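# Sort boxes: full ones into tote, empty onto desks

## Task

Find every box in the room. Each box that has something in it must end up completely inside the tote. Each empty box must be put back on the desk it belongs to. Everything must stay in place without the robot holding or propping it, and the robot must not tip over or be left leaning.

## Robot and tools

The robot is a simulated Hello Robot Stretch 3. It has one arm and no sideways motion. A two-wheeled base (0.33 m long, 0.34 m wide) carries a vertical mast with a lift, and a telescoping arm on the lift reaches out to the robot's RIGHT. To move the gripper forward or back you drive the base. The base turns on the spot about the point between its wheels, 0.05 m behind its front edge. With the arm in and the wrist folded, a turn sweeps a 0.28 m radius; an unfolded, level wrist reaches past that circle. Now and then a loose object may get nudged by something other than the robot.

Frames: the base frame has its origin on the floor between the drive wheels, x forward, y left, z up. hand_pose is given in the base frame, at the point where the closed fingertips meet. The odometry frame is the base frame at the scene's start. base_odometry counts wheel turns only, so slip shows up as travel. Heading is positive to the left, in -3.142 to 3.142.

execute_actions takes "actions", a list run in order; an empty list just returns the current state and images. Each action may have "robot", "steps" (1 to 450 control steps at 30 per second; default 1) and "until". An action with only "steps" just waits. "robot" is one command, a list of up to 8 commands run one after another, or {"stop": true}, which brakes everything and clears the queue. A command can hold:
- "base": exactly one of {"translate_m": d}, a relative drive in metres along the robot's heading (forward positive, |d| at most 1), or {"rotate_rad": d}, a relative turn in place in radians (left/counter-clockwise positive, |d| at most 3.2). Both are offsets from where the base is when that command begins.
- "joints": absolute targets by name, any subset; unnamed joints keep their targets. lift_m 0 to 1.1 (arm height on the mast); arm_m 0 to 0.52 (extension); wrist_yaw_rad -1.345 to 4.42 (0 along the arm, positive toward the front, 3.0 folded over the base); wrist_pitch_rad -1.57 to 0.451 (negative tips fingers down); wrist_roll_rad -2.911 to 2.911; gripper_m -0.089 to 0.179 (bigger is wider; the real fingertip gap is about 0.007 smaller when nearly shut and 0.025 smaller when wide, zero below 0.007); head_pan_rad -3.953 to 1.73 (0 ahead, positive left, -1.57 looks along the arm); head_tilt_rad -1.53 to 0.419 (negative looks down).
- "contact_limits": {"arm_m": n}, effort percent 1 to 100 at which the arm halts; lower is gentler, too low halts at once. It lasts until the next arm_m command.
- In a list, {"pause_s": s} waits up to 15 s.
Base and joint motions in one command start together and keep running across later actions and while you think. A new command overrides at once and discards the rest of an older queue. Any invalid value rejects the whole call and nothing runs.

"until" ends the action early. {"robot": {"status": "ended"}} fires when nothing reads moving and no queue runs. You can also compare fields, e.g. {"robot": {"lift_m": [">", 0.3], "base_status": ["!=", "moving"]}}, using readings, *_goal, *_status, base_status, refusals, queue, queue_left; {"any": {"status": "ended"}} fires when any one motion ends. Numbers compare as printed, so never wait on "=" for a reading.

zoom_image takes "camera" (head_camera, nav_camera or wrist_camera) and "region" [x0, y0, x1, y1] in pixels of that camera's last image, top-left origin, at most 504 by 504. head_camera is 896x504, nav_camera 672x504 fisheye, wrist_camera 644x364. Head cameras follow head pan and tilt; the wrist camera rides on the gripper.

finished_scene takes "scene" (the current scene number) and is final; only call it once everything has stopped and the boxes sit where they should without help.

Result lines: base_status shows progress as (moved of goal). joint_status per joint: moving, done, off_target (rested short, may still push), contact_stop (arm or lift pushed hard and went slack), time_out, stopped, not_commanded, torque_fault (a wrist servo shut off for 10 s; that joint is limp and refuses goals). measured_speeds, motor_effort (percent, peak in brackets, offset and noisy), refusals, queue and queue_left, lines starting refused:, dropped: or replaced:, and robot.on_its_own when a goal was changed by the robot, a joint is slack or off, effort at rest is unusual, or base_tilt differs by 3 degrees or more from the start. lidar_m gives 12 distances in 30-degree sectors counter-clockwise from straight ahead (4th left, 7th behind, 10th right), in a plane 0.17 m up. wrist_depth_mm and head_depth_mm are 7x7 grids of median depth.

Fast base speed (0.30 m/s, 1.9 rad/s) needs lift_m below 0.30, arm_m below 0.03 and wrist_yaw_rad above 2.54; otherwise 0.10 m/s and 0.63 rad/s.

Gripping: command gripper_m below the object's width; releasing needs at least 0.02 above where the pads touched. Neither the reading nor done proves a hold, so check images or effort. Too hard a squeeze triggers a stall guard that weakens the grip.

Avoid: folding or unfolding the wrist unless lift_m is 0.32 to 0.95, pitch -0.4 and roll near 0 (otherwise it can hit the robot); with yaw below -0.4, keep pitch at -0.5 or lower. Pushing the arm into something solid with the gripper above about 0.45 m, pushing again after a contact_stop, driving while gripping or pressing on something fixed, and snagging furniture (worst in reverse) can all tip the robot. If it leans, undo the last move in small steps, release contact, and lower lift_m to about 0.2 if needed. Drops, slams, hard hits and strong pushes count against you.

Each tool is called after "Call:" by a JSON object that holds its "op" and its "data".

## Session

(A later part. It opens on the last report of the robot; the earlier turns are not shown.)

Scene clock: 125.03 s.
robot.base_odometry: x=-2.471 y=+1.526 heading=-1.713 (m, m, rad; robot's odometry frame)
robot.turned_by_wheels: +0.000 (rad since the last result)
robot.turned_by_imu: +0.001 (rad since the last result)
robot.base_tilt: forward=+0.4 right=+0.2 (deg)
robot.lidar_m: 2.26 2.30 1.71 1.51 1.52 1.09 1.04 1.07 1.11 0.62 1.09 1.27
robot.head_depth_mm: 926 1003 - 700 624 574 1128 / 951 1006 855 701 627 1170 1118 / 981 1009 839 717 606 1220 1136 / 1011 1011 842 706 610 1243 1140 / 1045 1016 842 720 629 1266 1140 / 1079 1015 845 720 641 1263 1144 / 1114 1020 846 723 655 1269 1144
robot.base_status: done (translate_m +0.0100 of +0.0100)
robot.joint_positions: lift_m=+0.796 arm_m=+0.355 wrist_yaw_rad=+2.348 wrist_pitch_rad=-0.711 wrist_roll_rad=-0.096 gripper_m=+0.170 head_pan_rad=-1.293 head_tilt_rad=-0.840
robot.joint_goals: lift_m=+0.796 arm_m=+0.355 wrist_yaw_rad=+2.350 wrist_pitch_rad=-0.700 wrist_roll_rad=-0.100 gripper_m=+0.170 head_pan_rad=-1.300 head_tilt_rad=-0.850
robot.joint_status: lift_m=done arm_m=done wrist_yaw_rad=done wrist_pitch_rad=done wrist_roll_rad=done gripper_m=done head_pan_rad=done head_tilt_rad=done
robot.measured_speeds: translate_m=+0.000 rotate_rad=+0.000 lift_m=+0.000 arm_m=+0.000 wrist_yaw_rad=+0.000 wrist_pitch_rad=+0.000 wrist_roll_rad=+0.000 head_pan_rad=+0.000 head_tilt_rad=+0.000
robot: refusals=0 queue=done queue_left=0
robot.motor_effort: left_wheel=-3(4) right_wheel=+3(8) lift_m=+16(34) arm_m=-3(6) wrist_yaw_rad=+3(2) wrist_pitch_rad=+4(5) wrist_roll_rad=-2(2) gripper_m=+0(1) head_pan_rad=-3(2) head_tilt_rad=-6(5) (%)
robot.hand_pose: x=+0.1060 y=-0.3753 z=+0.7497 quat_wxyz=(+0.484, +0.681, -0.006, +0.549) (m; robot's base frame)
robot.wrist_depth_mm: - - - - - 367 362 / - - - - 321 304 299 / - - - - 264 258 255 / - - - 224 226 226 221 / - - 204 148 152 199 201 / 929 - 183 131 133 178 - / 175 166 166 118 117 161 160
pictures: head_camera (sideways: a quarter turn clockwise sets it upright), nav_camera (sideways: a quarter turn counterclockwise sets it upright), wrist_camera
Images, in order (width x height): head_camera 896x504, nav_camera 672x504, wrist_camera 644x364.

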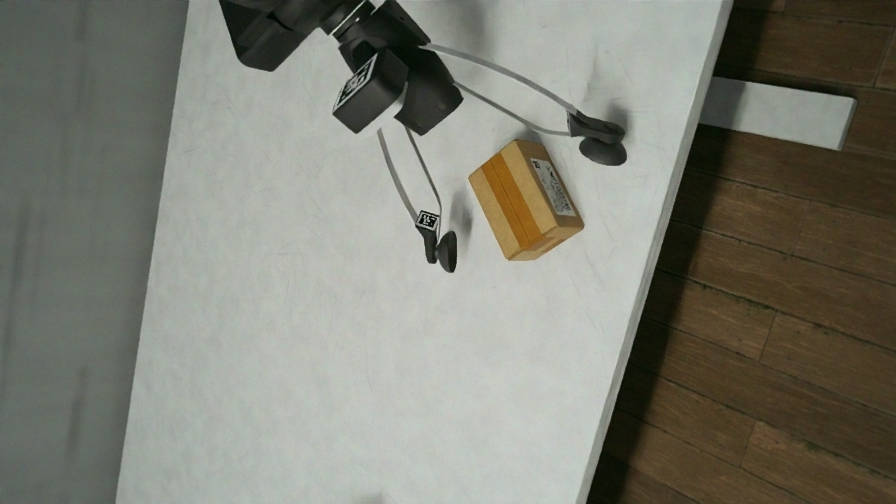

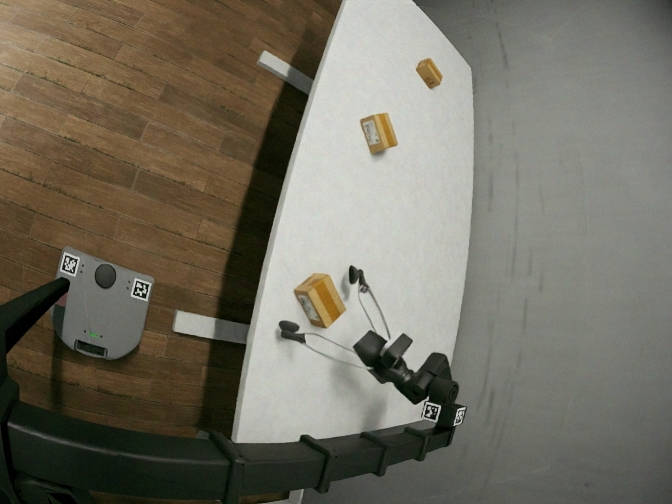

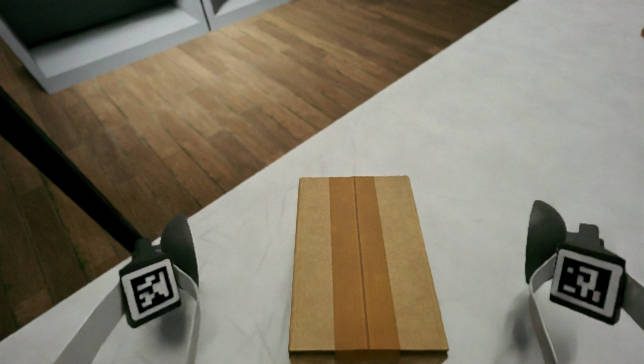

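Call:
{"op": "execute_actions", "data": {"actions": [{"robot": [{"joints": {"lift_m": 0.793}}, {"joints": {"gripper_m": 0.025}}, {"joints": {"lift_m": 0.812}}], "steps": 150, "until": {"robot": {"status": "ended"}}}, {"steps": 10}]}}

Scene clock: 129.90 s.
robot.base_odometry: x=-2.471 y=+1.526 heading=-1.713 (m, m, rad; robot's odometry frame)
robot.turned_by_wheels: +0.000 (rad since the last result)
robot.turned_by_imu: +0.001 (rad since the last result)
robot.base_tilt: forward=+0.3 right=+0.2 (deg)
robot.lidar_m: 2.26 2.30 1.71 1.51 1.53 1.09 1.04 1.06 1.11 0.62 1.09 1.28
robot.head_depth_mm: 928 1003 855 700 625 574 1131 / 952 1007 856 701 627 1168 1119 / 983 1008 840 717 606 1222 1133 / 1010 1013 841 719 617 1239 1134 / 1048 1015 844 721 629 1261 1139 / 1077 1014 845 722 643 1270 1138 / 1116 1017 845 722 656 1268 1140
robot.base_status: done (translate_m +0.0100 of +0.0100)
robot.joint_positions: lift_m=+0.812 arm_m=+0.355 wrist_yaw_rad=+2.348 wrist_pitch_rad=-0.711 wrist_roll_rad=-0.096 gripper_m=+0.026 head_pan_rad=-1.293 head_tilt_rad=-0.840
robot.joint_goals: lift_m=+0.812 arm_m=+0.355 wrist_yaw_rad=+2.350 wrist_pitch_rad=-0.700 wrist_roll_rad=-0.100 gripper_m=+0.025 head_pan_rad=-1.300 head_tilt_rad=-0.850
robot.joint_status: lift_m=done arm_m=done wrist_yaw_rad=done wrist_pitch_rad=done wrist_roll_rad=done gripper_m=done head_pan_rad=done head_tilt_rad=done
robot.measured_speeds: translate_m=+0.000 rotate_rad=+0.000 lift_m=+0.000 arm_m=+0.000 wrist_yaw_rad=+0.000 wrist_pitch_rad=+0.000 wrist_roll_rad=+0.000 head_pan_rad=+0.000 head_tilt_rad=+0.000
robot: refusals=0 queue=done queue_left=0
robot.motor_effort: left_wheel=-3(3) right_wheel=+3(3) lift_m=+35(35) arm_m=-2(2) wrist_yaw_rad=+2(3) wrist_pitch_rad=+5(5) wrist_roll_rad=-2(2) gripper_m=-18(99) head_pan_rad=-2(2) head_tilt_rad=-6(6) (%)
robot.hand_pose: x=+0.1059 y=-0.3753 z=+0.7647 quat_wxyz=(+0.484, +0.681, -0.006, +0.549) (m; robot's base frame)
robot.wrist_depth_mm: - - - - - 415 390 / - - - - - 327 323 / - - - - 286 279 276 / - - - 161 238 243 241 / - - 226 142 141 213 213 / 926 198 199 129 128 192 191 / 185 181 178 117 116 175 173
pictures: head_camera (sideways: a quarter turn clockwise sets it upright), nav_camera (sideways: a quarter turn counterclockwise sets it upright), wrist_camera
Images, in order (width x height): head_camera 896x504, nav_camera 672x504, wrist_camera 644x364.

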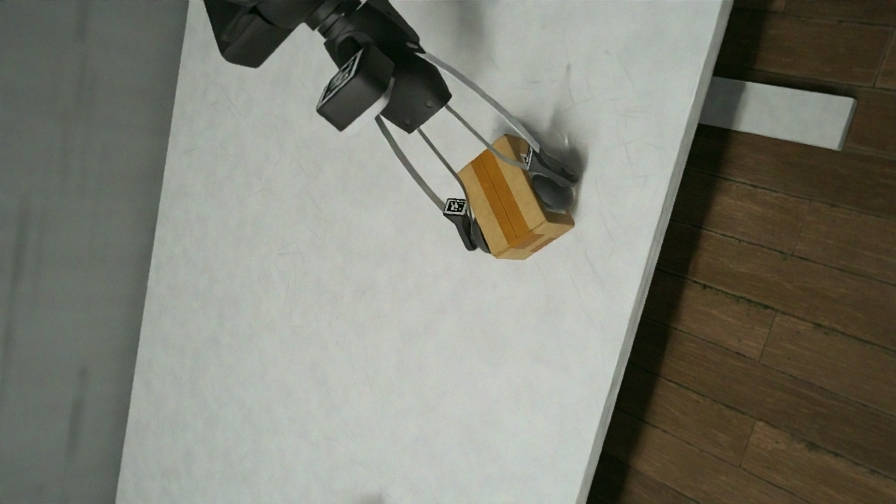

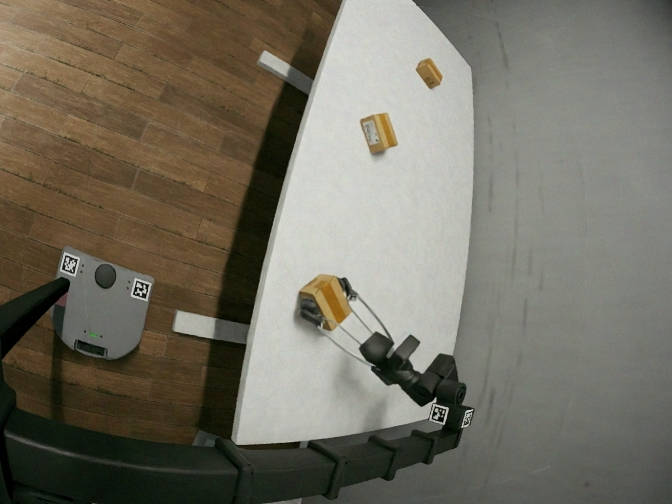

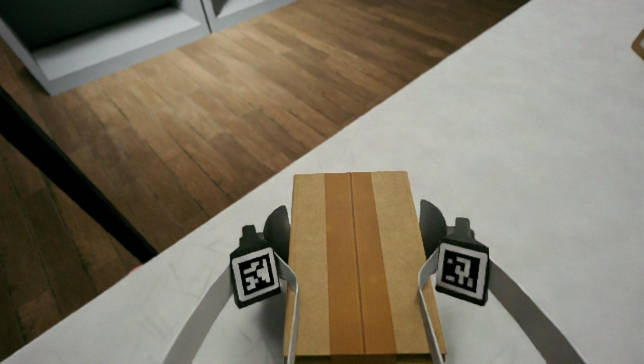

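Call:
{"op": "execute_actions", "data": {"actions": [{"robot": [{"joints": {"lift_m": 0.793, "head_pan_rad": -0.65, "head_tilt_rad": -0.6}}, {"joints": {"gripper_m": 0.17}}, {"joints": {"lift_m": 0.865}}], "steps": 200, "until": {"robot": {"status": "ended"}}}]}}

Scene clock: 137.43 s.
robot.base_odometry: x=-2.471 y=+1.526 heading=-1.713 (m, m, rad; robot's odometry frame)
robot.turned_by_wheels: +0.000 (rad since the last result)
robot.turned_by_imu: +0.001 (rad since the last result)
robot.base_tilt: forward=+0.4 right=+0.3 (deg)
robot.lidar_m: 2.26 2.30 1.71 1.51 1.53 1.09 1.04 1.06 1.11 0.62 1.09 1.27
robot.head_depth_mm: 1128 1217 1214 933 756 637 551 / 1241 1346 1211 931 757 636 571 / 1377 1490 1209 928 756 651 1211 / 1547 1667 1146 929 755 1363 1234 / 1761 1957 1205 927 798 1422 1235 / 2055 2359 1208 957 1640 1424 1235 / 2372 2624 1206 1946 1687 1425 1225
robot.base_status: done (translate_m +0.0100 of +0.0100)
robot.joint_positions: lift_m=+0.865 arm_m=+0.355 wrist_yaw_rad=+2.348 wrist_pitch_rad=-0.711 wrist_roll_rad=-0.096 gripper_m=+0.170 head_pan_rad=-0.657 head_tilt_rad=-0.606
robot.joint_goals: lift_m=+0.865 arm_m=+0.355 wrist_yaw_rad=+2.350 wrist_pitch_rad=-0.700 wrist_roll_rad=-0.100 gripper_m=+0.170 head_pan_rad=-0.650 head_tilt_rad=-0.600
robot.joint_status: lift_m=done arm_m=done wrist_yaw_rad=done wrist_pitch_rad=done wrist_roll_rad=done gripper_m=done head_pan_rad=done head_tilt_rad=done
robot.measured_speeds: translate_m=+0.000 rotate_rad=+0.000 lift_m=+0.000 arm_m=+0.000 wrist_yaw_rad=+0.000 wrist_pitch_rad=+0.000 wrist_roll_rad=+0.000 head_pan_rad=+0.000 head_tilt_rad=+0.000
robot: refusals=0 queue=done queue_left=0
robot.motor_effort: left_wheel=-3(3) right_wheel=+2(3) lift_m=+35(36) arm_m=-3(3) wrist_yaw_rad=+2(2) wrist_pitch_rad=+5(5) wrist_roll_rad=-2(2) gripper_m=+0(95) head_pan_rad=+2(25) head_tilt_rad=+4(25) (%)
robot.hand_pose: x=+0.1060 y=-0.3752 z=+0.8179 quat_wxyz=(+0.484, +0.681, -0.006, +0.550) (m; robot's base frame)
robot.wrist_depth_mm: - - - - - - 499 / - - - - - 417 397 / - - - - 356 356 343 / - - - - 312 309 308 / - - - 277 276 275 276 / - - 249 204 241 244 - / 860 225 226 183 215 221 218
pictures: head_camera (sideways: a quarter turn clockwise sets it upright), nav_camera (sideways: a quarter turn counterclockwise sets it upright), wrist_camera
Images, in order (width x height): head_camera 896x504, nav_camera 672x504, wrist_camera 644x364.

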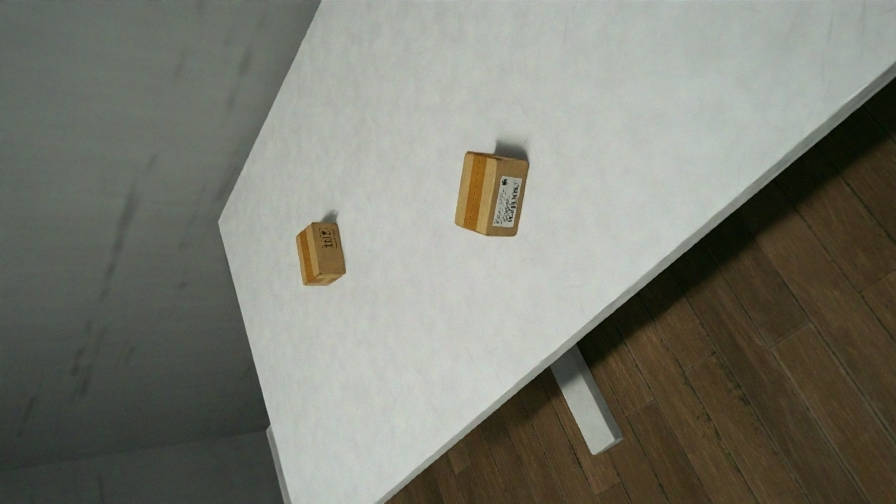

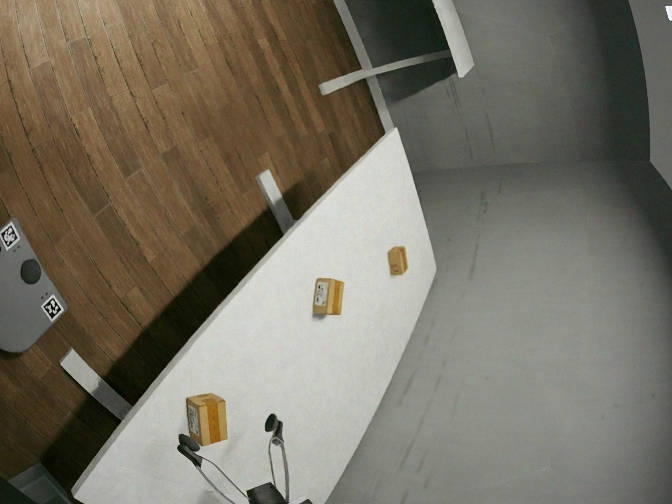

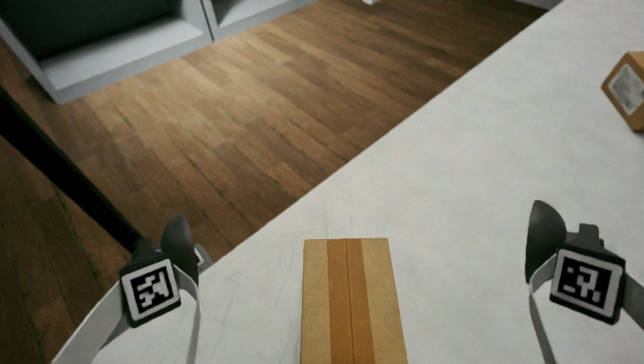

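Call:
{"op": "zoom_image", "data": {"camera": "head_camera", "region": [270, 120, 570, 320]}}

Region (270, 120, 570, 320) of head_camera's 896x504 image, scaled by 1.680, with more detail than that image has.

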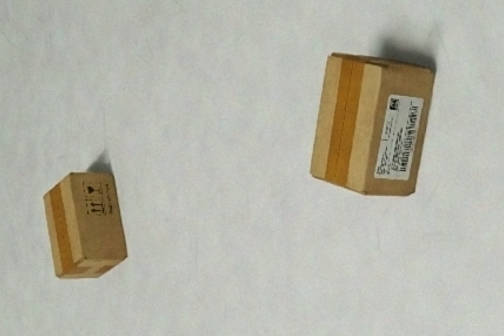

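Call:
{"op": "execute_actions", "data": {"actions": [{"robot": {"base": {"translate_m": 0.40}, "joints": {"arm_m": 0.417, "wrist_yaw_rad": 2.25, "head_pan_rad": -1.3, "head_tilt_rad": -0.8}}, "steps": 300, "until": {"robot": {"status": "ended"}}}]}}

Scene clock: 157.00 s.
robot.base_odometry: x=-2.528 y=+1.130 heading=-1.713 (m, m, rad; robot's odometry frame)
robot.turned_by_wheels: +0.000 (rad since the last result)
robot.turned_by_imu: +0.000 (rad since the last result)
robot.base_tilt: forward=+0.3 right=+0.2 (deg)
robot.lidar_m: 1.87 2.23 1.60 1.58 1.58 1.50 1.43 1.47 0.76 1.04 1.07 0.93
robot.head_depth_mm: 898 998 - 748 647 570 1129 / 921 1031 893 768 648 569 1151 / 951 1039 895 751 645 580 1149 / 977 1069 899 752 638 590 1156 / 1009 1088 896 754 649 1226 1150 / 1039 1111 897 754 651 1244 1150 / 1074 1109 854 755 652 1271 1155
robot.base_status: done (translate_m +0.4000 of +0.4000)
robot.joint_positions: lift_m=+0.865 arm_m=+0.417 wrist_yaw_rad=+2.252 wrist_pitch_rad=-0.711 wrist_roll_rad=-0.096 gripper_m=+0.170 head_pan_rad=-1.293 head_tilt_rad=-0.790
robot.joint_goals: lift_m=+0.865 arm_m=+0.417 wrist_yaw_rad=+2.250 wrist_pitch_rad=-0.700 wrist_roll_rad=-0.100 gripper_m=+0.170 head_pan_rad=-1.300 head_tilt_rad=-0.800
robot.joint_status: lift_m=done arm_m=done wrist_yaw_rad=done wrist_pitch_rad=done wrist_roll_rad=done gripper_m=done head_pan_rad=done head_tilt_rad=done
robot.measured_speeds: translate_m=+0.000 rotate_rad=+0.000 lift_m=+0.000 arm_m=+0.000 wrist_yaw_rad=+0.000 wrist_pitch_rad=+0.000 wrist_roll_rad=+0.000 head_pan_rad=+0.000 head_tilt_rad=+0.000
robot: refusals=0 queue=done queue_left=0
robot.motor_effort: left_wheel=-3(4) right_wheel=+2(7) lift_m=+35(35) arm_m=+3(8) wrist_yaw_rad=-2(5) wrist_pitch_rad=+5(5) wrist_roll_rad=-2(2) gripper_m=+0(1) head_pan_rad=-3(26) head_tilt_rad=-5(26) (%)
robot.hand_pose: x=+0.1173 y=-0.4493 z=+0.8179 quat_wxyz=(+0.510, +0.680, -0.038, +0.526) (m; robot's base frame)
robot.wrist_depth_mm: - - - - - 507 499 / - - - - 425 414 407 / - - - 363 359 351 352 / - - 317 316 316 315 303 / - - 285 234 269 273 276 / 977 - 251 204 242 246 - / 235 230 227 214 216 221 219
pictures: head_camera (sideways: a quarter turn clockwise sets it upright), nav_camera (sideways: a quarter turn counterclockwise sets it upright), wrist_camera
Images, in order (width x height): head_camera 896x504, nav_camera 672x504, wrist_camera 644x364.

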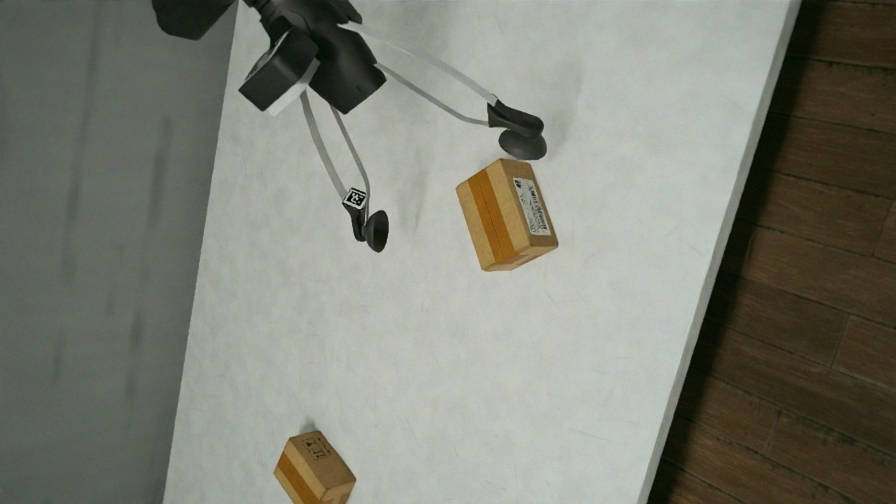

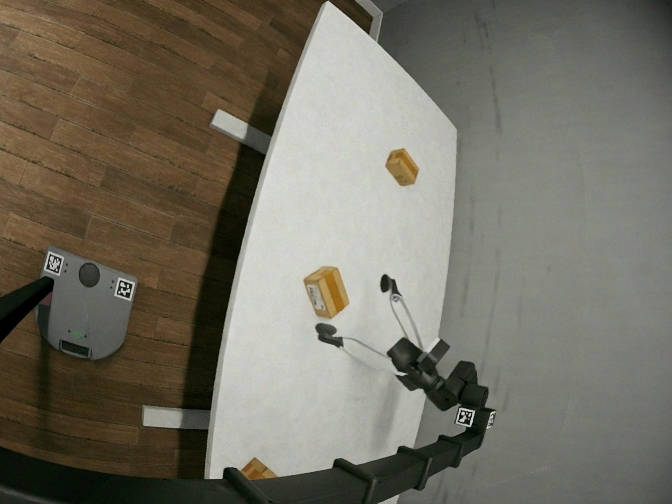

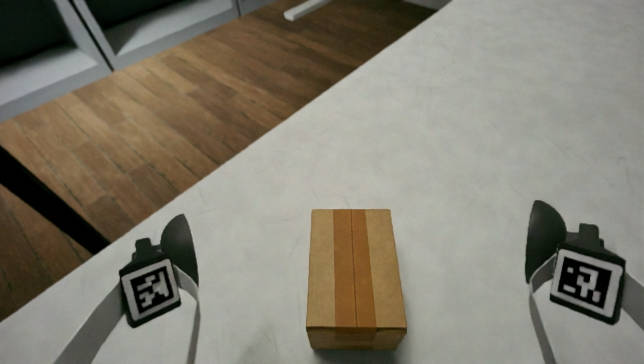

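Call:
{"op": "execute_actions", "data": {"actions": []}}

Scene clock: 167.70 s.
robot.base_odometry: x=-2.528 y=+1.130 heading=-1.713 (m, m, rad; robot's odometry frame)
robot.turned_by_wheels: +0.000 (rad since the last result)
robot.turned_by_imu: +0.000 (rad since the last result)
robot.base_tilt: forward=+0.4 right=+0.2 (deg)
robot.lidar_m: 1.86 2.22 1.59 1.57 1.59 1.50 1.43 1.47 0.76 1.04 1.07 0.93
robot.head_depth_mm: 895 1002 - 749 648 569 1129 / 923 1032 892 768 647 569 1152 / 950 1039 895 750 649 580 1148 / 977 1070 898 751 638 591 1151 / 1007 1089 896 752 650 1224 1150 / 1040 1109 898 755 651 1248 1152 / 1076 1115 854 755 651 1270 1154
robot.base_status: done (translate_m +0.4000 of +0.4000)
robot.joint_positions: lift_m=+0.865 arm_m=+0.417 wrist_yaw_rad=+2.252 wrist_pitch_rad=-0.711 wrist_roll_rad=-0.096 gripper_m=+0.170 head_pan_rad=-1.293 head_tilt_rad=-0.790
robot.joint_goals: lift_m=+0.865 arm_m=+0.417 wrist_yaw_rad=+2.250 wrist_pitch_rad=-0.700 wrist_roll_rad=-0.100 gripper_m=+0.170 head_pan_rad=-1.300 head_tilt_rad=-0.800
robot.joint_status: lift_m=done arm_m=done wrist_yaw_rad=done wrist_pitch_rad=done wrist_roll_rad=done gripper_m=done head_pan_rad=done head_tilt_rad=done
robot.measured_speeds: translate_m=+0.000 rotate_rad=+0.000 lift_m=+0.000 arm_m=+0.000 wrist_yaw_rad=+0.000 wrist_pitch_rad=+0.000 wrist_roll_rad=+0.000 head_pan_rad=+0.000 head_tilt_rad=+0.000
robot: refusals=0 queue=done queue_left=0
robot.motor_effort: left_wheel=-3(3) right_wheel=+3(2) lift_m=+35(35) arm_m=+3(3) wrist_yaw_rad=-2(2) wrist_pitch_rad=+4(4) wrist_roll_rad=-2(2) gripper_m=+0(1) head_pan_rad=-3(2) head_tilt_rad=-6(5) (%)
robot.hand_pose: x=+0.1173 y=-0.4493 z=+0.8179 quat_wxyz=(+0.510, +0.680, -0.038, +0.526) (m; robot's base frame)
robot.wrist_depth_mm: - - - - - 511 509 / - - - - 428 418 416 / - - - 362 358 357 352 / - - 322 316 314 310 303 / - - 284 233 269 274 275 / 971 - 253 204 241 246 - / 235 227 227 213 217 223 220
pictures: head_camera (sideways: a quarter turn clockwise sets it upright), nav_camera (sideways: a quarter turn counterclockwise sets it upright), wrist_camera
Images, in order (width x height): head_camera 896x504, nav_camera 672x504, wrist_camera 644x364.

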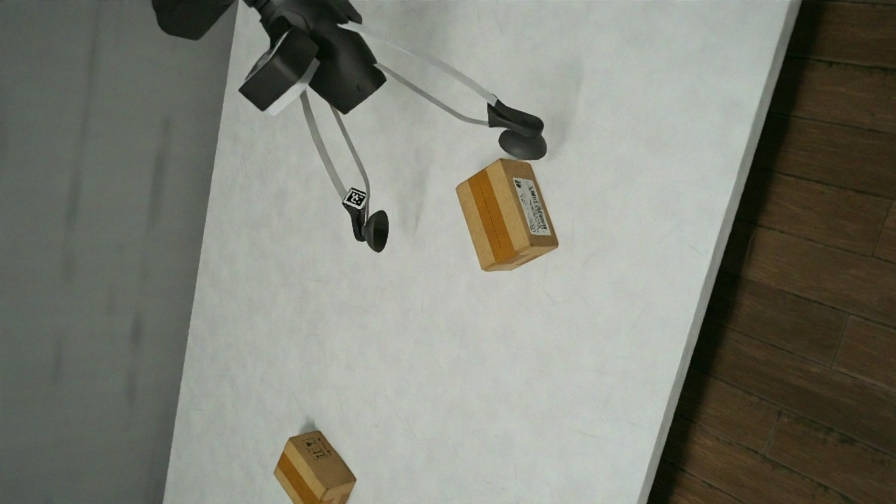

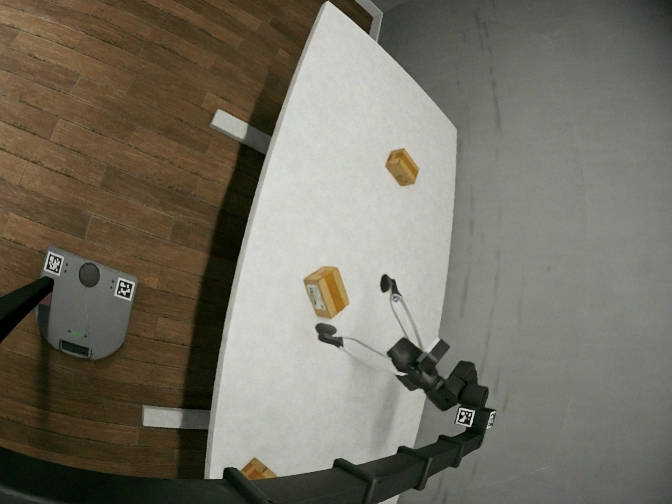

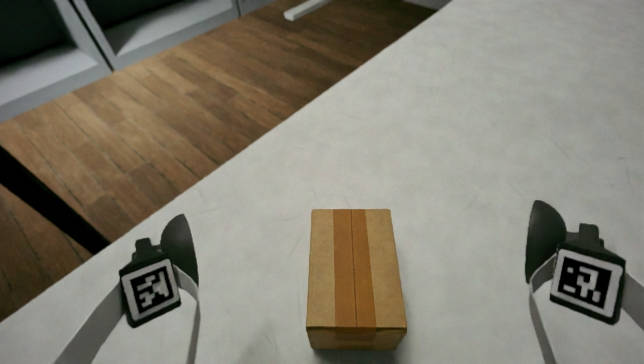

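Call:
{"op": "execute_actions", "data": {"actions": [{"robot":{"base":{"translate_m":0.02},"joints":{"arm_m":0.401}},"steps":200,"until":{"robot":{"status":"ended"}}},{"robot":{"joints":{"lift_m":0.793}},"steps":200,"until":{"robot":{"status":"ended"}}}]}}

Scene clock: 172.30 s.
robot.base_odometry: x=-2.531 y=+1.110 heading=-1.713 (m, m, rad; robot's odometry frame)
robot.turned_by_wheels: +0.000 (rad since the last result)
robot.turned_by_imu: +0.001 (rad since the last result)
robot.base_tilt: forward=+0.4 right=+0.3 (deg)
robot.lidar_m: 1.84 2.20 1.60 1.57 1.59 1.53 1.45 1.50 0.77 1.04 1.07 0.92
robot.head_depth_mm: 895 998 891 732 647 569 1129 / 921 1024 918 733 646 569 1149 / 944 1036 894 751 636 580 1149 / 976 1069 896 754 639 590 1149 / 1005 1088 897 754 650 1231 1151 / 1037 1111 897 755 651 1247 1152 / 1073 1113 851 756 652 1274 1152
robot.base_status: done (translate_m +0.0200 of +0.0200)
robot.joint_positions: lift_m=+0.793 arm_m=+0.401 wrist_yaw_rad=+2.252 wrist_pitch_rad=-0.711 wrist_roll_rad=-0.096 gripper_m=+0.170 head_pan_rad=-1.293 head_tilt_rad=-0.790
robot.joint_goals: lift_m=+0.793 arm_m=+0.401 wrist_yaw_rad=+2.250 wrist_pitch_rad=-0.700 wrist_roll_rad=-0.100 gripper_m=+0.170 head_pan_rad=-1.300 head_tilt_rad=-0.800
robot.joint_status: lift_m=done arm_m=done wrist_yaw_rad=done wrist_pitch_rad=done wrist_roll_rad=done gripper_m=done head_pan_rad=done head_tilt_rad=done
robot.measured_speeds: translate_m=+0.000 rotate_rad=+0.000 lift_m=+0.000 arm_m=+0.000 wrist_yaw_rad=+0.000 wrist_pitch_rad=+0.000 wrist_roll_rad=+0.000 head_pan_rad=+0.000 head_tilt_rad=+0.000
robot: refusals=0 queue=done queue_left=0
robot.motor_effort: left_wheel=-3(4) right_wheel=+2(8) lift_m=+16(32) arm_m=-2(9) wrist_yaw_rad=-2(2) wrist_pitch_rad=+5(5) wrist_roll_rad=-2(2) gripper_m=+0(1) head_pan_rad=-3(3) head_tilt_rad=-6(5) (%)
robot.hand_pose: x=+0.1173 y=-0.4339 z=+0.7467 quat_wxyz=(+0.510, +0.680, -0.038, +0.526) (m; robot's base frame)
robot.wrist_depth_mm: - - - - 373 358 359 / - - - 311 308 300 294 / - - 265 261 257 251 250 / - 230 230 216 216 219 218 / 207 206 201 143 149 196 197 / 183 - 180 128 129 175 - / 168 163 162 118 116 158 157
pictures: head_camera (sideways: a quarter turn clockwise sets it upright), nav_camera (sideways: a quarter turn counterclockwise sets it upright), wrist_camera
Images, in order (width x height): head_camera 896x504, nav_camera 672x504, wrist_camera 644x364.

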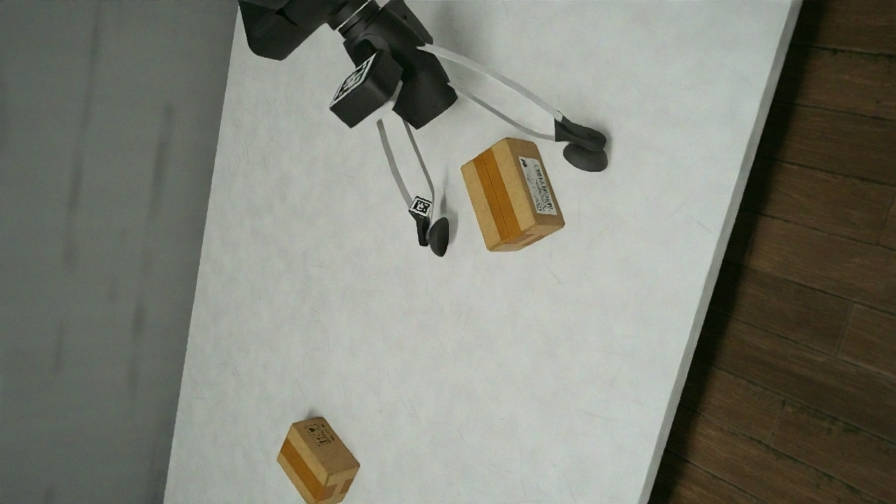

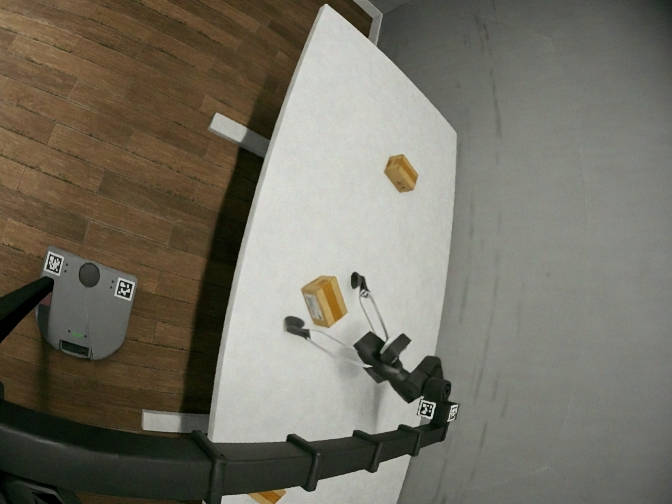

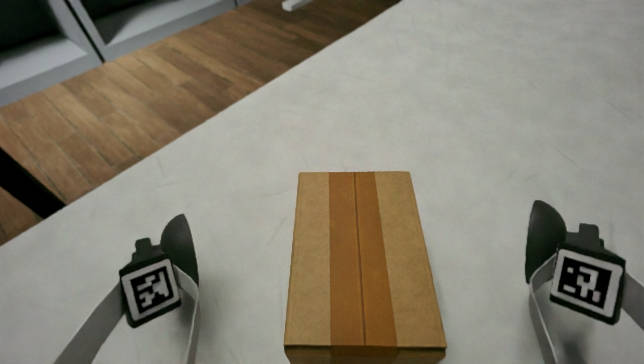

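Call:
{"op": "execute_actions", "data": {"actions": [{"robot":{"joints":{"gripper_m":0.025}},"steps":200,"until":{"robot":{"status":"ended"}}},{"robot":{"joints":{"lift_m":0.812}},"steps":200,"until":{"robot":{"status":"ended"}}},{"steps":15}]}}

Scene clock: 176.67 s.
robot.base_odometry: x=-2.531 y=+1.110 heading=-1.713 (m, m, rad; robot's odometry frame)
robot.turned_by_wheels: +0.000 (rad since the last result)
robot.turned_by_imu: +0.001 (rad since the last result)
robot.base_tilt: forward=+0.3 right=+0.3 (deg)
robot.lidar_m: 1.85 2.21 1.60 1.57 1.59 1.52 1.45 1.49 0.77 1.04 1.07 0.92
robot.head_depth_mm: 897 998 916 733 648 569 1130 / 922 1025 920 735 648 569 1148 / 947 1040 894 753 636 580 1148 / 977 1069 896 752 648 591 1147 / 1005 1087 900 753 648 1225 1151 / 1037 1111 894 754 652 1247 1147 / 1074 1112 846 756 651 1267 1157
robot.base_status: done (translate_m +0.0200 of +0.0200)
robot.joint_positions: lift_m=+0.811 arm_m=+0.401 wrist_yaw_rad=+2.250 wrist_pitch_rad=-0.727 wrist_roll_rad=-0.096 gripper_m=+0.026 head_pan_rad=-1.293 head_tilt_rad=-0.790
robot.joint_goals: lift_m=+0.812 arm_m=+0.401 wrist_yaw_rad=+2.250 wrist_pitch_rad=-0.700 wrist_roll_rad=-0.100 gripper_m=+0.025 head_pan_rad=-1.300 head_tilt_rad=-0.800
robot.joint_status: lift_m=done arm_m=done wrist_yaw_rad=done wrist_pitch_rad=done wrist_roll_rad=done gripper_m=done head_pan_rad=done head_tilt_rad=done
robot.measured_speeds: translate_m=+0.000 rotate_rad=+0.000 lift_m=+0.000 arm_m=+0.000 wrist_yaw_rad=+0.000 wrist_pitch_rad=+0.000 wrist_roll_rad=+0.000 head_pan_rad=+0.000 head_tilt_rad=+0.000
robot: refusals=0 queue=done queue_left=0
robot.motor_effort: left_wheel=-3(3) right_wheel=+2(2) lift_m=+36(36) arm_m=-2(2) wrist_yaw_rad=+0(2) wrist_pitch_rad=+12(13) wrist_roll_rad=-2(2) gripper_m=-19(99) head_pan_rad=-3(2) head_tilt_rad=-6(5) (%)
robot.hand_pose: x=+0.1153 y=-0.4362 z=+0.7619 quat_wxyz=(+0.514, +0.680, -0.033, +0.521) (m; robot's base frame)
robot.wrist_depth_mm: - - - - 389 384 376 / - - - 329 325 317 310 / - - 288 280 276 271 269 / - 256 248 161 234 237 234 / - 221 222 142 142 210 208 / 199 196 196 130 127 188 187 / 180 179 176 118 117 172 171
pictures: head_camera (sideways: a quarter turn clockwise sets it upright), nav_camera (sideways: a quarter turn counterclockwise sets it upright), wrist_camera
Images, in order (width x height): head_camera 896x504, nav_camera 672x504, wrist_camera 644x364.

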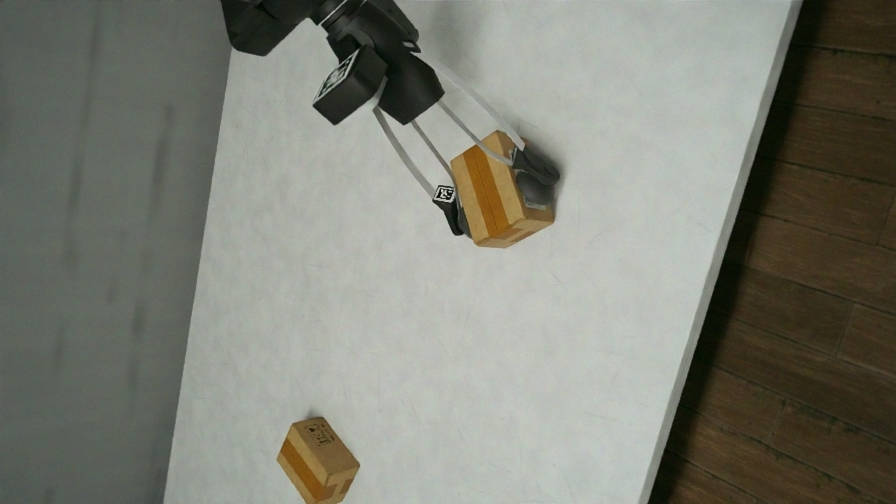

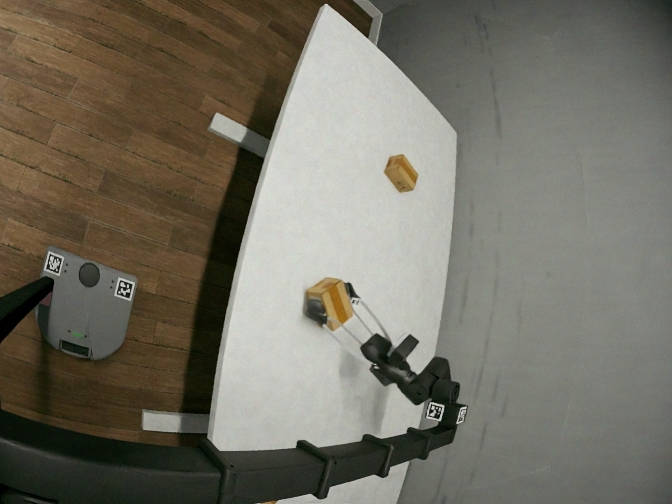

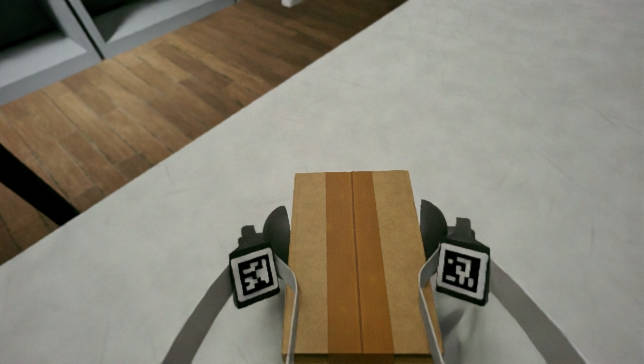

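Call:
{"op": "execute_actions", "data": {"actions": [{"robot":{"joints":{"lift_m":0.885}},"steps":200,"until":{"robot":{"lift_m":[">",0.87]}}},{"robot":{"base":{"translate_m":-1.0},"joints":{"arm_m":0.0,"wrist_yaw_rad":1.57,"head_pan_rad":-2.2,"head_tilt_rad":-1.15}},"steps":60}]}}

Scene clock: 192.33 s.
robot.base_odometry: x=-2.507 y=+1.275 heading=-1.713 (m, m, rad; robot's odometry frame)
robot.turned_by_wheels: +0.000 (rad since the last result)
robot.turned_by_imu: +0.001 (rad since the last result)
robot.base_tilt: forward=+0.0 right=+0.1 (deg)
robot.lidar_m: 2.01 2.34 1.61 1.54 1.89 1.35 1.29 1.32 0.68 1.05 1.08 1.05
robot.head_depth_mm: 1646 690 - - 1226 1181 1106 / 1498 700 - - 1254 - - / 759 - - 1310 1270 - - / 774 - 623 1330 1264 - 1102 / - 674 619 613 1269 1190 1118 / - 697 642 601 1273 1191 1122 / 757 693 645 598 1252 1194 1123
robot.base_status: moving (translate_m -0.1665 of -1.0000)
robot.joint_positions: lift_m=+0.884 arm_m=+0.192 wrist_yaw_rad=+1.572 wrist_pitch_rad=-0.728 wrist_roll_rad=-0.096 gripper_m=+0.026 head_pan_rad=-2.193 head_tilt_rad=-1.136
robot.joint_goals: lift_m=+0.885 arm_m=+0.000 wrist_yaw_rad=+1.570 wrist_pitch_rad=-0.700 wrist_roll_rad=-0.100 gripper_m=+0.025 head_pan_rad=-2.200 head_tilt_rad=-1.150
robot.joint_status: lift_m=moving arm_m=moving wrist_yaw_rad=moving wrist_pitch_rad=done wrist_roll_rad=done gripper_m=done head_pan_rad=done head_tilt_rad=done
robot.measured_speeds: translate_m=-0.100 rotate_rad=+0.000 lift_m=+0.000 arm_m=-0.140 wrist_yaw_rad=+0.000 wrist_pitch_rad=+0.000 wrist_roll_rad=+0.000 head_pan_rad=+0.000 head_tilt_rad=+0.000
robot: refusals=0 queue=running queue_left=0
robot.motor_effort: left_wheel=-4(6) right_wheel=+1(2) lift_m=+36(36) arm_m=-4(2) wrist_yaw_rad=-2(4) wrist_pitch_rad=+12(12) wrist_roll_rad=-1(2) gripper_m=-19(18) head_pan_rad=-3(27) head_tilt_rad=-8(36) (%)
robot.hand_pose: x=+0.1539 y=-0.3364 z=+0.8347 quat_wxyz=(+0.659, +0.631, -0.257, +0.320) (m; robot's base frame)
robot.wrist_depth_mm: - - - 559 533 498 506 / - - - 450 441 442 435 / - - - 389 377 371 366 / - - - 161 319 327 323 / - - - 143 141 292 287 / - - - 130 128 259 258 / 880 906 836 117 116 237 236
pictures: head_camera (sideways: a quarter turn clockwise sets it upright), nav_camera (sideways: a quarter turn counterclockwise sets it upright), wrist_camera
Images, in order (width x height): head_camera 896x504, nav_camera 672x504, wrist_camera 644x364.

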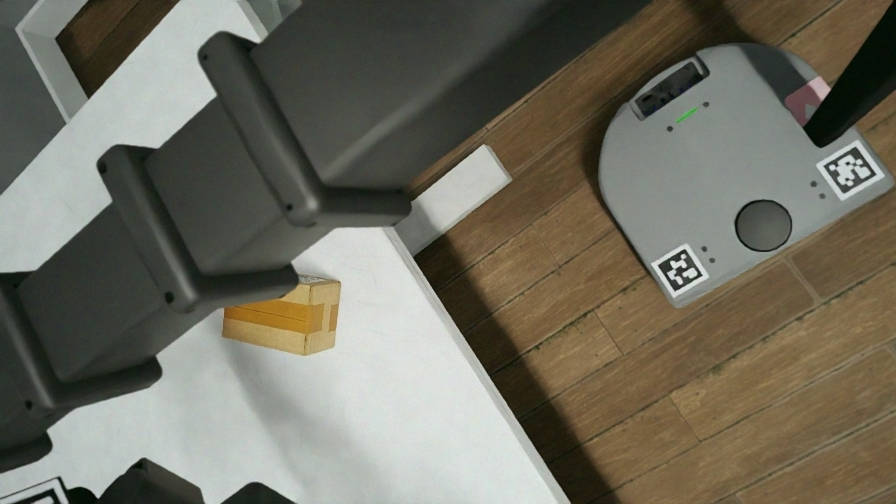

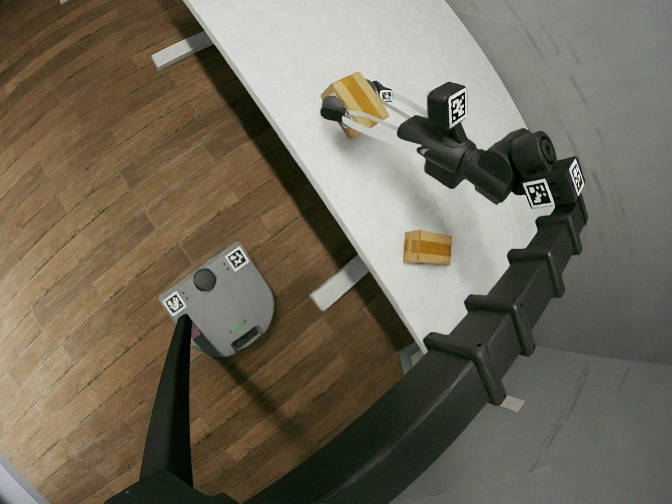

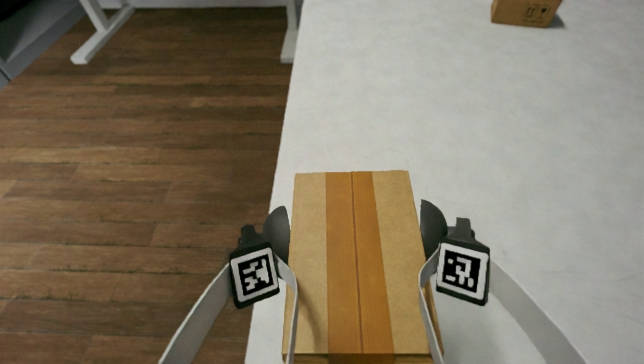

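Call:
{"op": "execute_actions", "data": {"actions": [{"steps":60,"until":{"robot":{"arm_m":["<",0.02]}}},{"robot":{"joints":{"lift_m":0.30,"head_pan_rad":-1.9,"head_tilt_rad":-1.1}},"steps":300,"until":{"robot":{"status":"ended"}}}]}}

Scene clock: 201.57 s.
robot.base_odometry: x=-2.389 y=+2.100 heading=-1.713 (m, m, rad; robot's odometry frame)
robot.turned_by_wheels: +0.000 (rad since the last result)
robot.turned_by_imu: +0.001 (rad since the last result)
robot.base_tilt: forward=+0.4 right=+0.2 (deg)
robot.lidar_m: 2.84 2.73 1.57 1.71 0.68 0.48 0.46 0.48 0.63 1.08 0.78 1.48
robot.head_depth_mm: 831 920 1033 1174 1237 1187 - / 1011 1142 1319 1349 1262 - - / 1209 1451 1484 1351 1288 - - / 1198 1455 1495 1356 1287 - 1103 / 1158 1402 1499 1362 1280 1177 1116 / 1121 1337 1501 1389 1281 1182 1117 / 1085 1289 1474 1394 1289 1198 1118
robot.base_status: done (translate_m -1.0000 of -1.0000)
robot.joint_positions: lift_m=+0.300 arm_m=+0.002 wrist_yaw_rad=+1.572 wrist_pitch_rad=-0.728 wrist_roll_rad=-0.096 gripper_m=+0.026 head_pan_rad=-1.907 head_tilt_rad=-1.100
robot.joint_goals: lift_m=+0.300 arm_m=+0.000 wrist_yaw_rad=+1.570 wrist_pitch_rad=-0.700 wrist_roll_rad=-0.100 gripper_m=+0.025 head_pan_rad=-1.900 head_tilt_rad=-1.100
robot.joint_status: lift_m=done arm_m=done wrist_yaw_rad=done wrist_pitch_rad=done wrist_roll_rad=done gripper_m=done head_pan_rad=done head_tilt_rad=done
robot.measured_speeds: translate_m=+0.000 rotate_rad=+0.000 lift_m=+0.000 arm_m=+0.000 wrist_yaw_rad=+0.000 wrist_pitch_rad=+0.000 wrist_roll_rad=+0.000 head_pan_rad=+0.000 head_tilt_rad=+0.000
robot: refusals=0 queue=done queue_left=0
robot.motor_effort: left_wheel=-3(5) right_wheel=+3(4) lift_m=+18(35) arm_m=-3(1) wrist_yaw_rad=-1(1) wrist_pitch_rad=+13(12) wrist_roll_rad=-2(2) gripper_m=-19(18) head_pan_rad=+2(18) head_tilt_rad=+0(7) (%)
robot.hand_pose: x=+0.1538 y=-0.1471 z=+0.2505 quat_wxyz=(+0.659, +0.631, -0.257, +0.320) (m; robot's base frame)
robot.wrist_depth_mm: 849 852 819 823 811 769 757 / 710 715 682 673 672 643 650 / 597 609 581 577 575 510 511 / 511 513 505 161 485 491 484 / 448 455 454 143 142 435 430 / 413 403 409 130 127 389 394 / 374 375 367 117 117 359 353
pictures: head_camera (sideways: a quarter turn clockwise sets it upright), nav_camera (sideways: a quarter turn counterclockwise sets it upright), wrist_camera
Images, in order (width x height): head_camera 896x504, nav_camera 672x504, wrist_camera 644x364.

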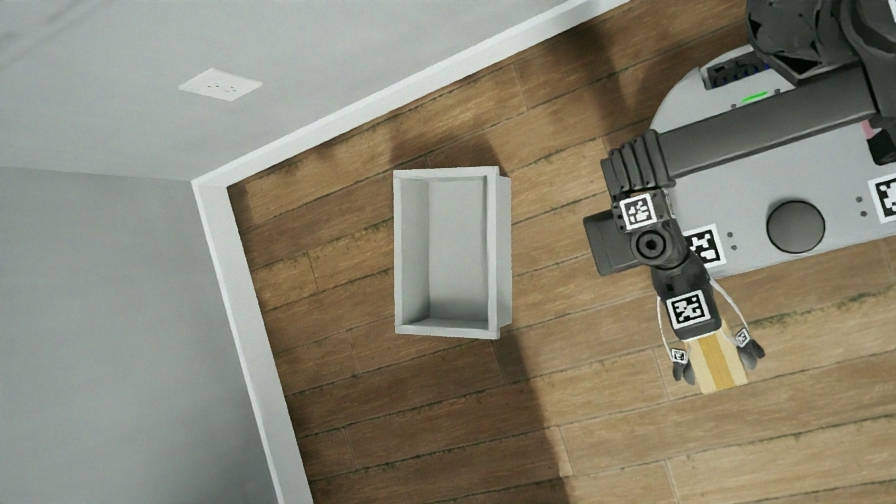

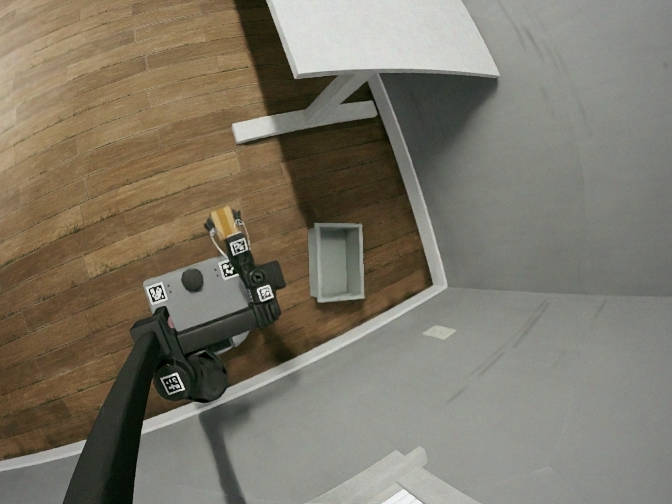

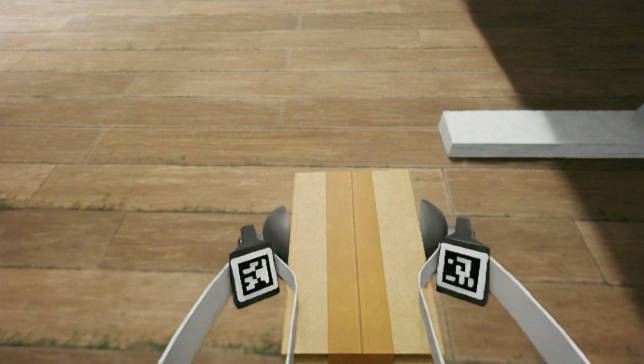

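Call:
{"op": "execute_actions", "data": {"actions": [{"robot":{"base":{"rotate_rad":-0.405},"joints":{"arm_m":0.42,"wrist_yaw_rad":1.646,"lift_m":0.25,"head_pan_rad":-1.45,"head_tilt_rad":-1.05}},"steps":300,"until":{"robot":{"status":"ended"}}}]}}

Scene clock: 225.57 s.
robot.base_odometry: x=-2.389 y=+2.100 heading=-2.118 (m, m, rad; robot's odometry frame)
robot.turned_by_wheels: -0.405 (rad since the last result)
robot.turned_by_imu: -0.398 (rad since the last result)
robot.base_tilt: forward=+0.3 right=+0.3 (deg)
robot.lidar_m: 1.67 2.83 2.03 1.57 1.37 0.61 0.47 0.46 0.49 0.72 1.08 0.78
robot.head_depth_mm: 877 958 1052 1171 1238 1183 1110 / 1076 1199 1350 1383 1280 1199 - / 1169 1416 1538 1367 1277 1200 - / 1136 1368 1528 1359 1279 1203 1119 / 1105 1320 1515 1400 1292 1200 1115 / 1080 1282 1509 1418 1304 1202 1112 / 1048 1243 1496 1427 1304 1207 1122
robot.base_status: done (rotate_rad -0.4048 of -0.4050)
robot.joint_positions: lift_m=+0.250 arm_m=+0.420 wrist_yaw_rad=+1.644 wrist_pitch_rad=-0.729 wrist_roll_rad=-0.096 gripper_m=+0.026 head_pan_rad=-1.457 head_tilt_rad=-1.050
robot.joint_goals: lift_m=+0.250 arm_m=+0.420 wrist_yaw_rad=+1.646 wrist_pitch_rad=-0.700 wrist_roll_rad=-0.100 gripper_m=+0.025 head_pan_rad=-1.450 head_tilt_rad=-1.050
robot.joint_status: lift_m=done arm_m=done wrist_yaw_rad=done wrist_pitch_rad=done wrist_roll_rad=done gripper_m=done head_pan_rad=done head_tilt_rad=done
robot.measured_speeds: translate_m=+0.000 rotate_rad=+0.000 lift_m=+0.000 arm_m=+0.000 wrist_yaw_rad=+0.000 wrist_pitch_rad=+0.000 wrist_roll_rad=+0.000 head_pan_rad=+0.000 head_tilt_rad=+0.000
robot: refusals=0 queue=done queue_left=0
robot.motor_effort: left_wheel=+2(5) right_wheel=-5(9) lift_m=+18(20) arm_m=+3(4) wrist_yaw_rad=+2(4) wrist_pitch_rad=+13(13) wrist_roll_rad=-2(2) gripper_m=-18(18) head_pan_rad=+3(21) head_tilt_rad=+0(9) (%)
robot.hand_pose: x=+0.1533 y=-0.5520 z=+0.2004 quat_wxyz=(+0.647, +0.640, -0.234, +0.343) (m; robot's base frame)
robot.wrist_depth_mm: 749 730 720 623 660 629 495 / 629 598 602 583 590 556 503 / 515 527 502 506 494 484 472 / 458 450 444 161 279 430 425 / 401 392 382 142 141 377 376 / 363 357 357 130 127 348 341 / 327 324 254 117 116 219 309
pictures: head_camera (sideways: a quarter turn clockwise sets it upright), nav_camera (sideways: a quarter turn counterclockwise sets it upright), wrist_camera
Images, in order (width x height): head_camera 896x504, nav_camera 672x504, wrist_camera 644x364.

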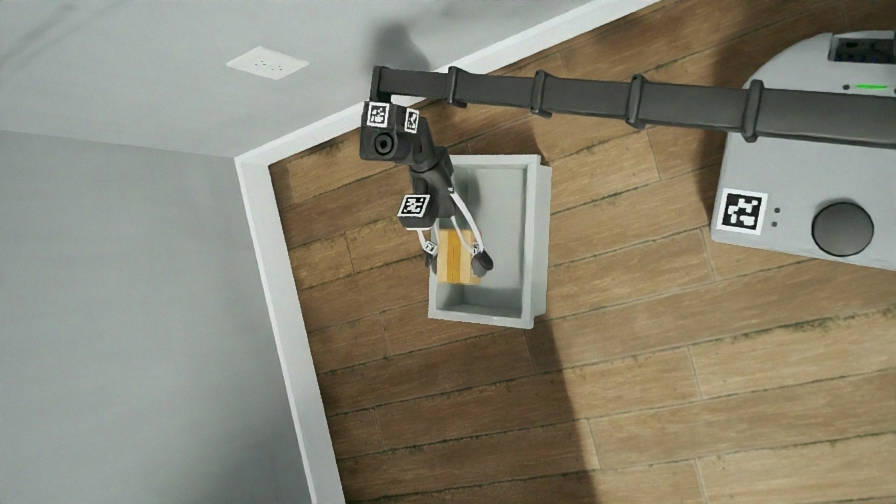

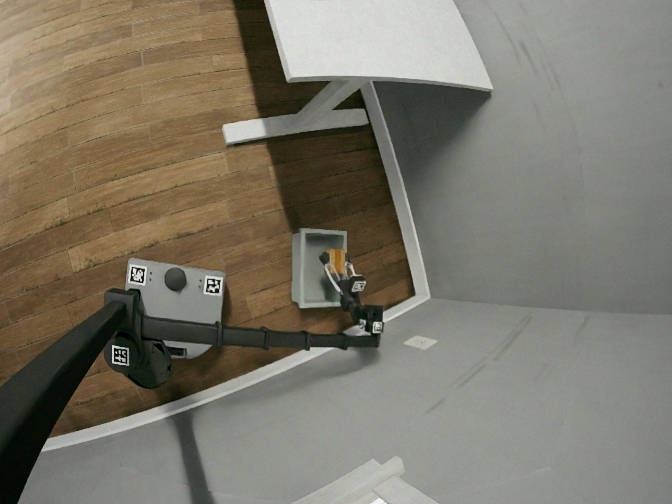

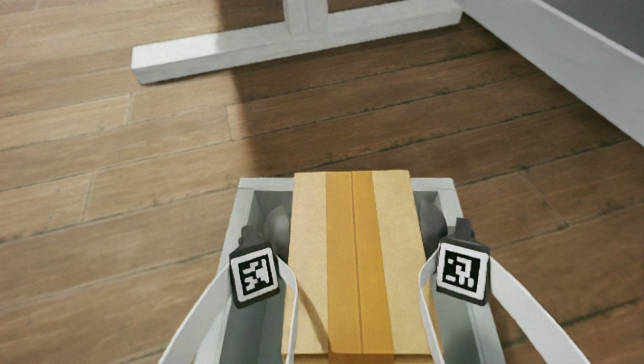

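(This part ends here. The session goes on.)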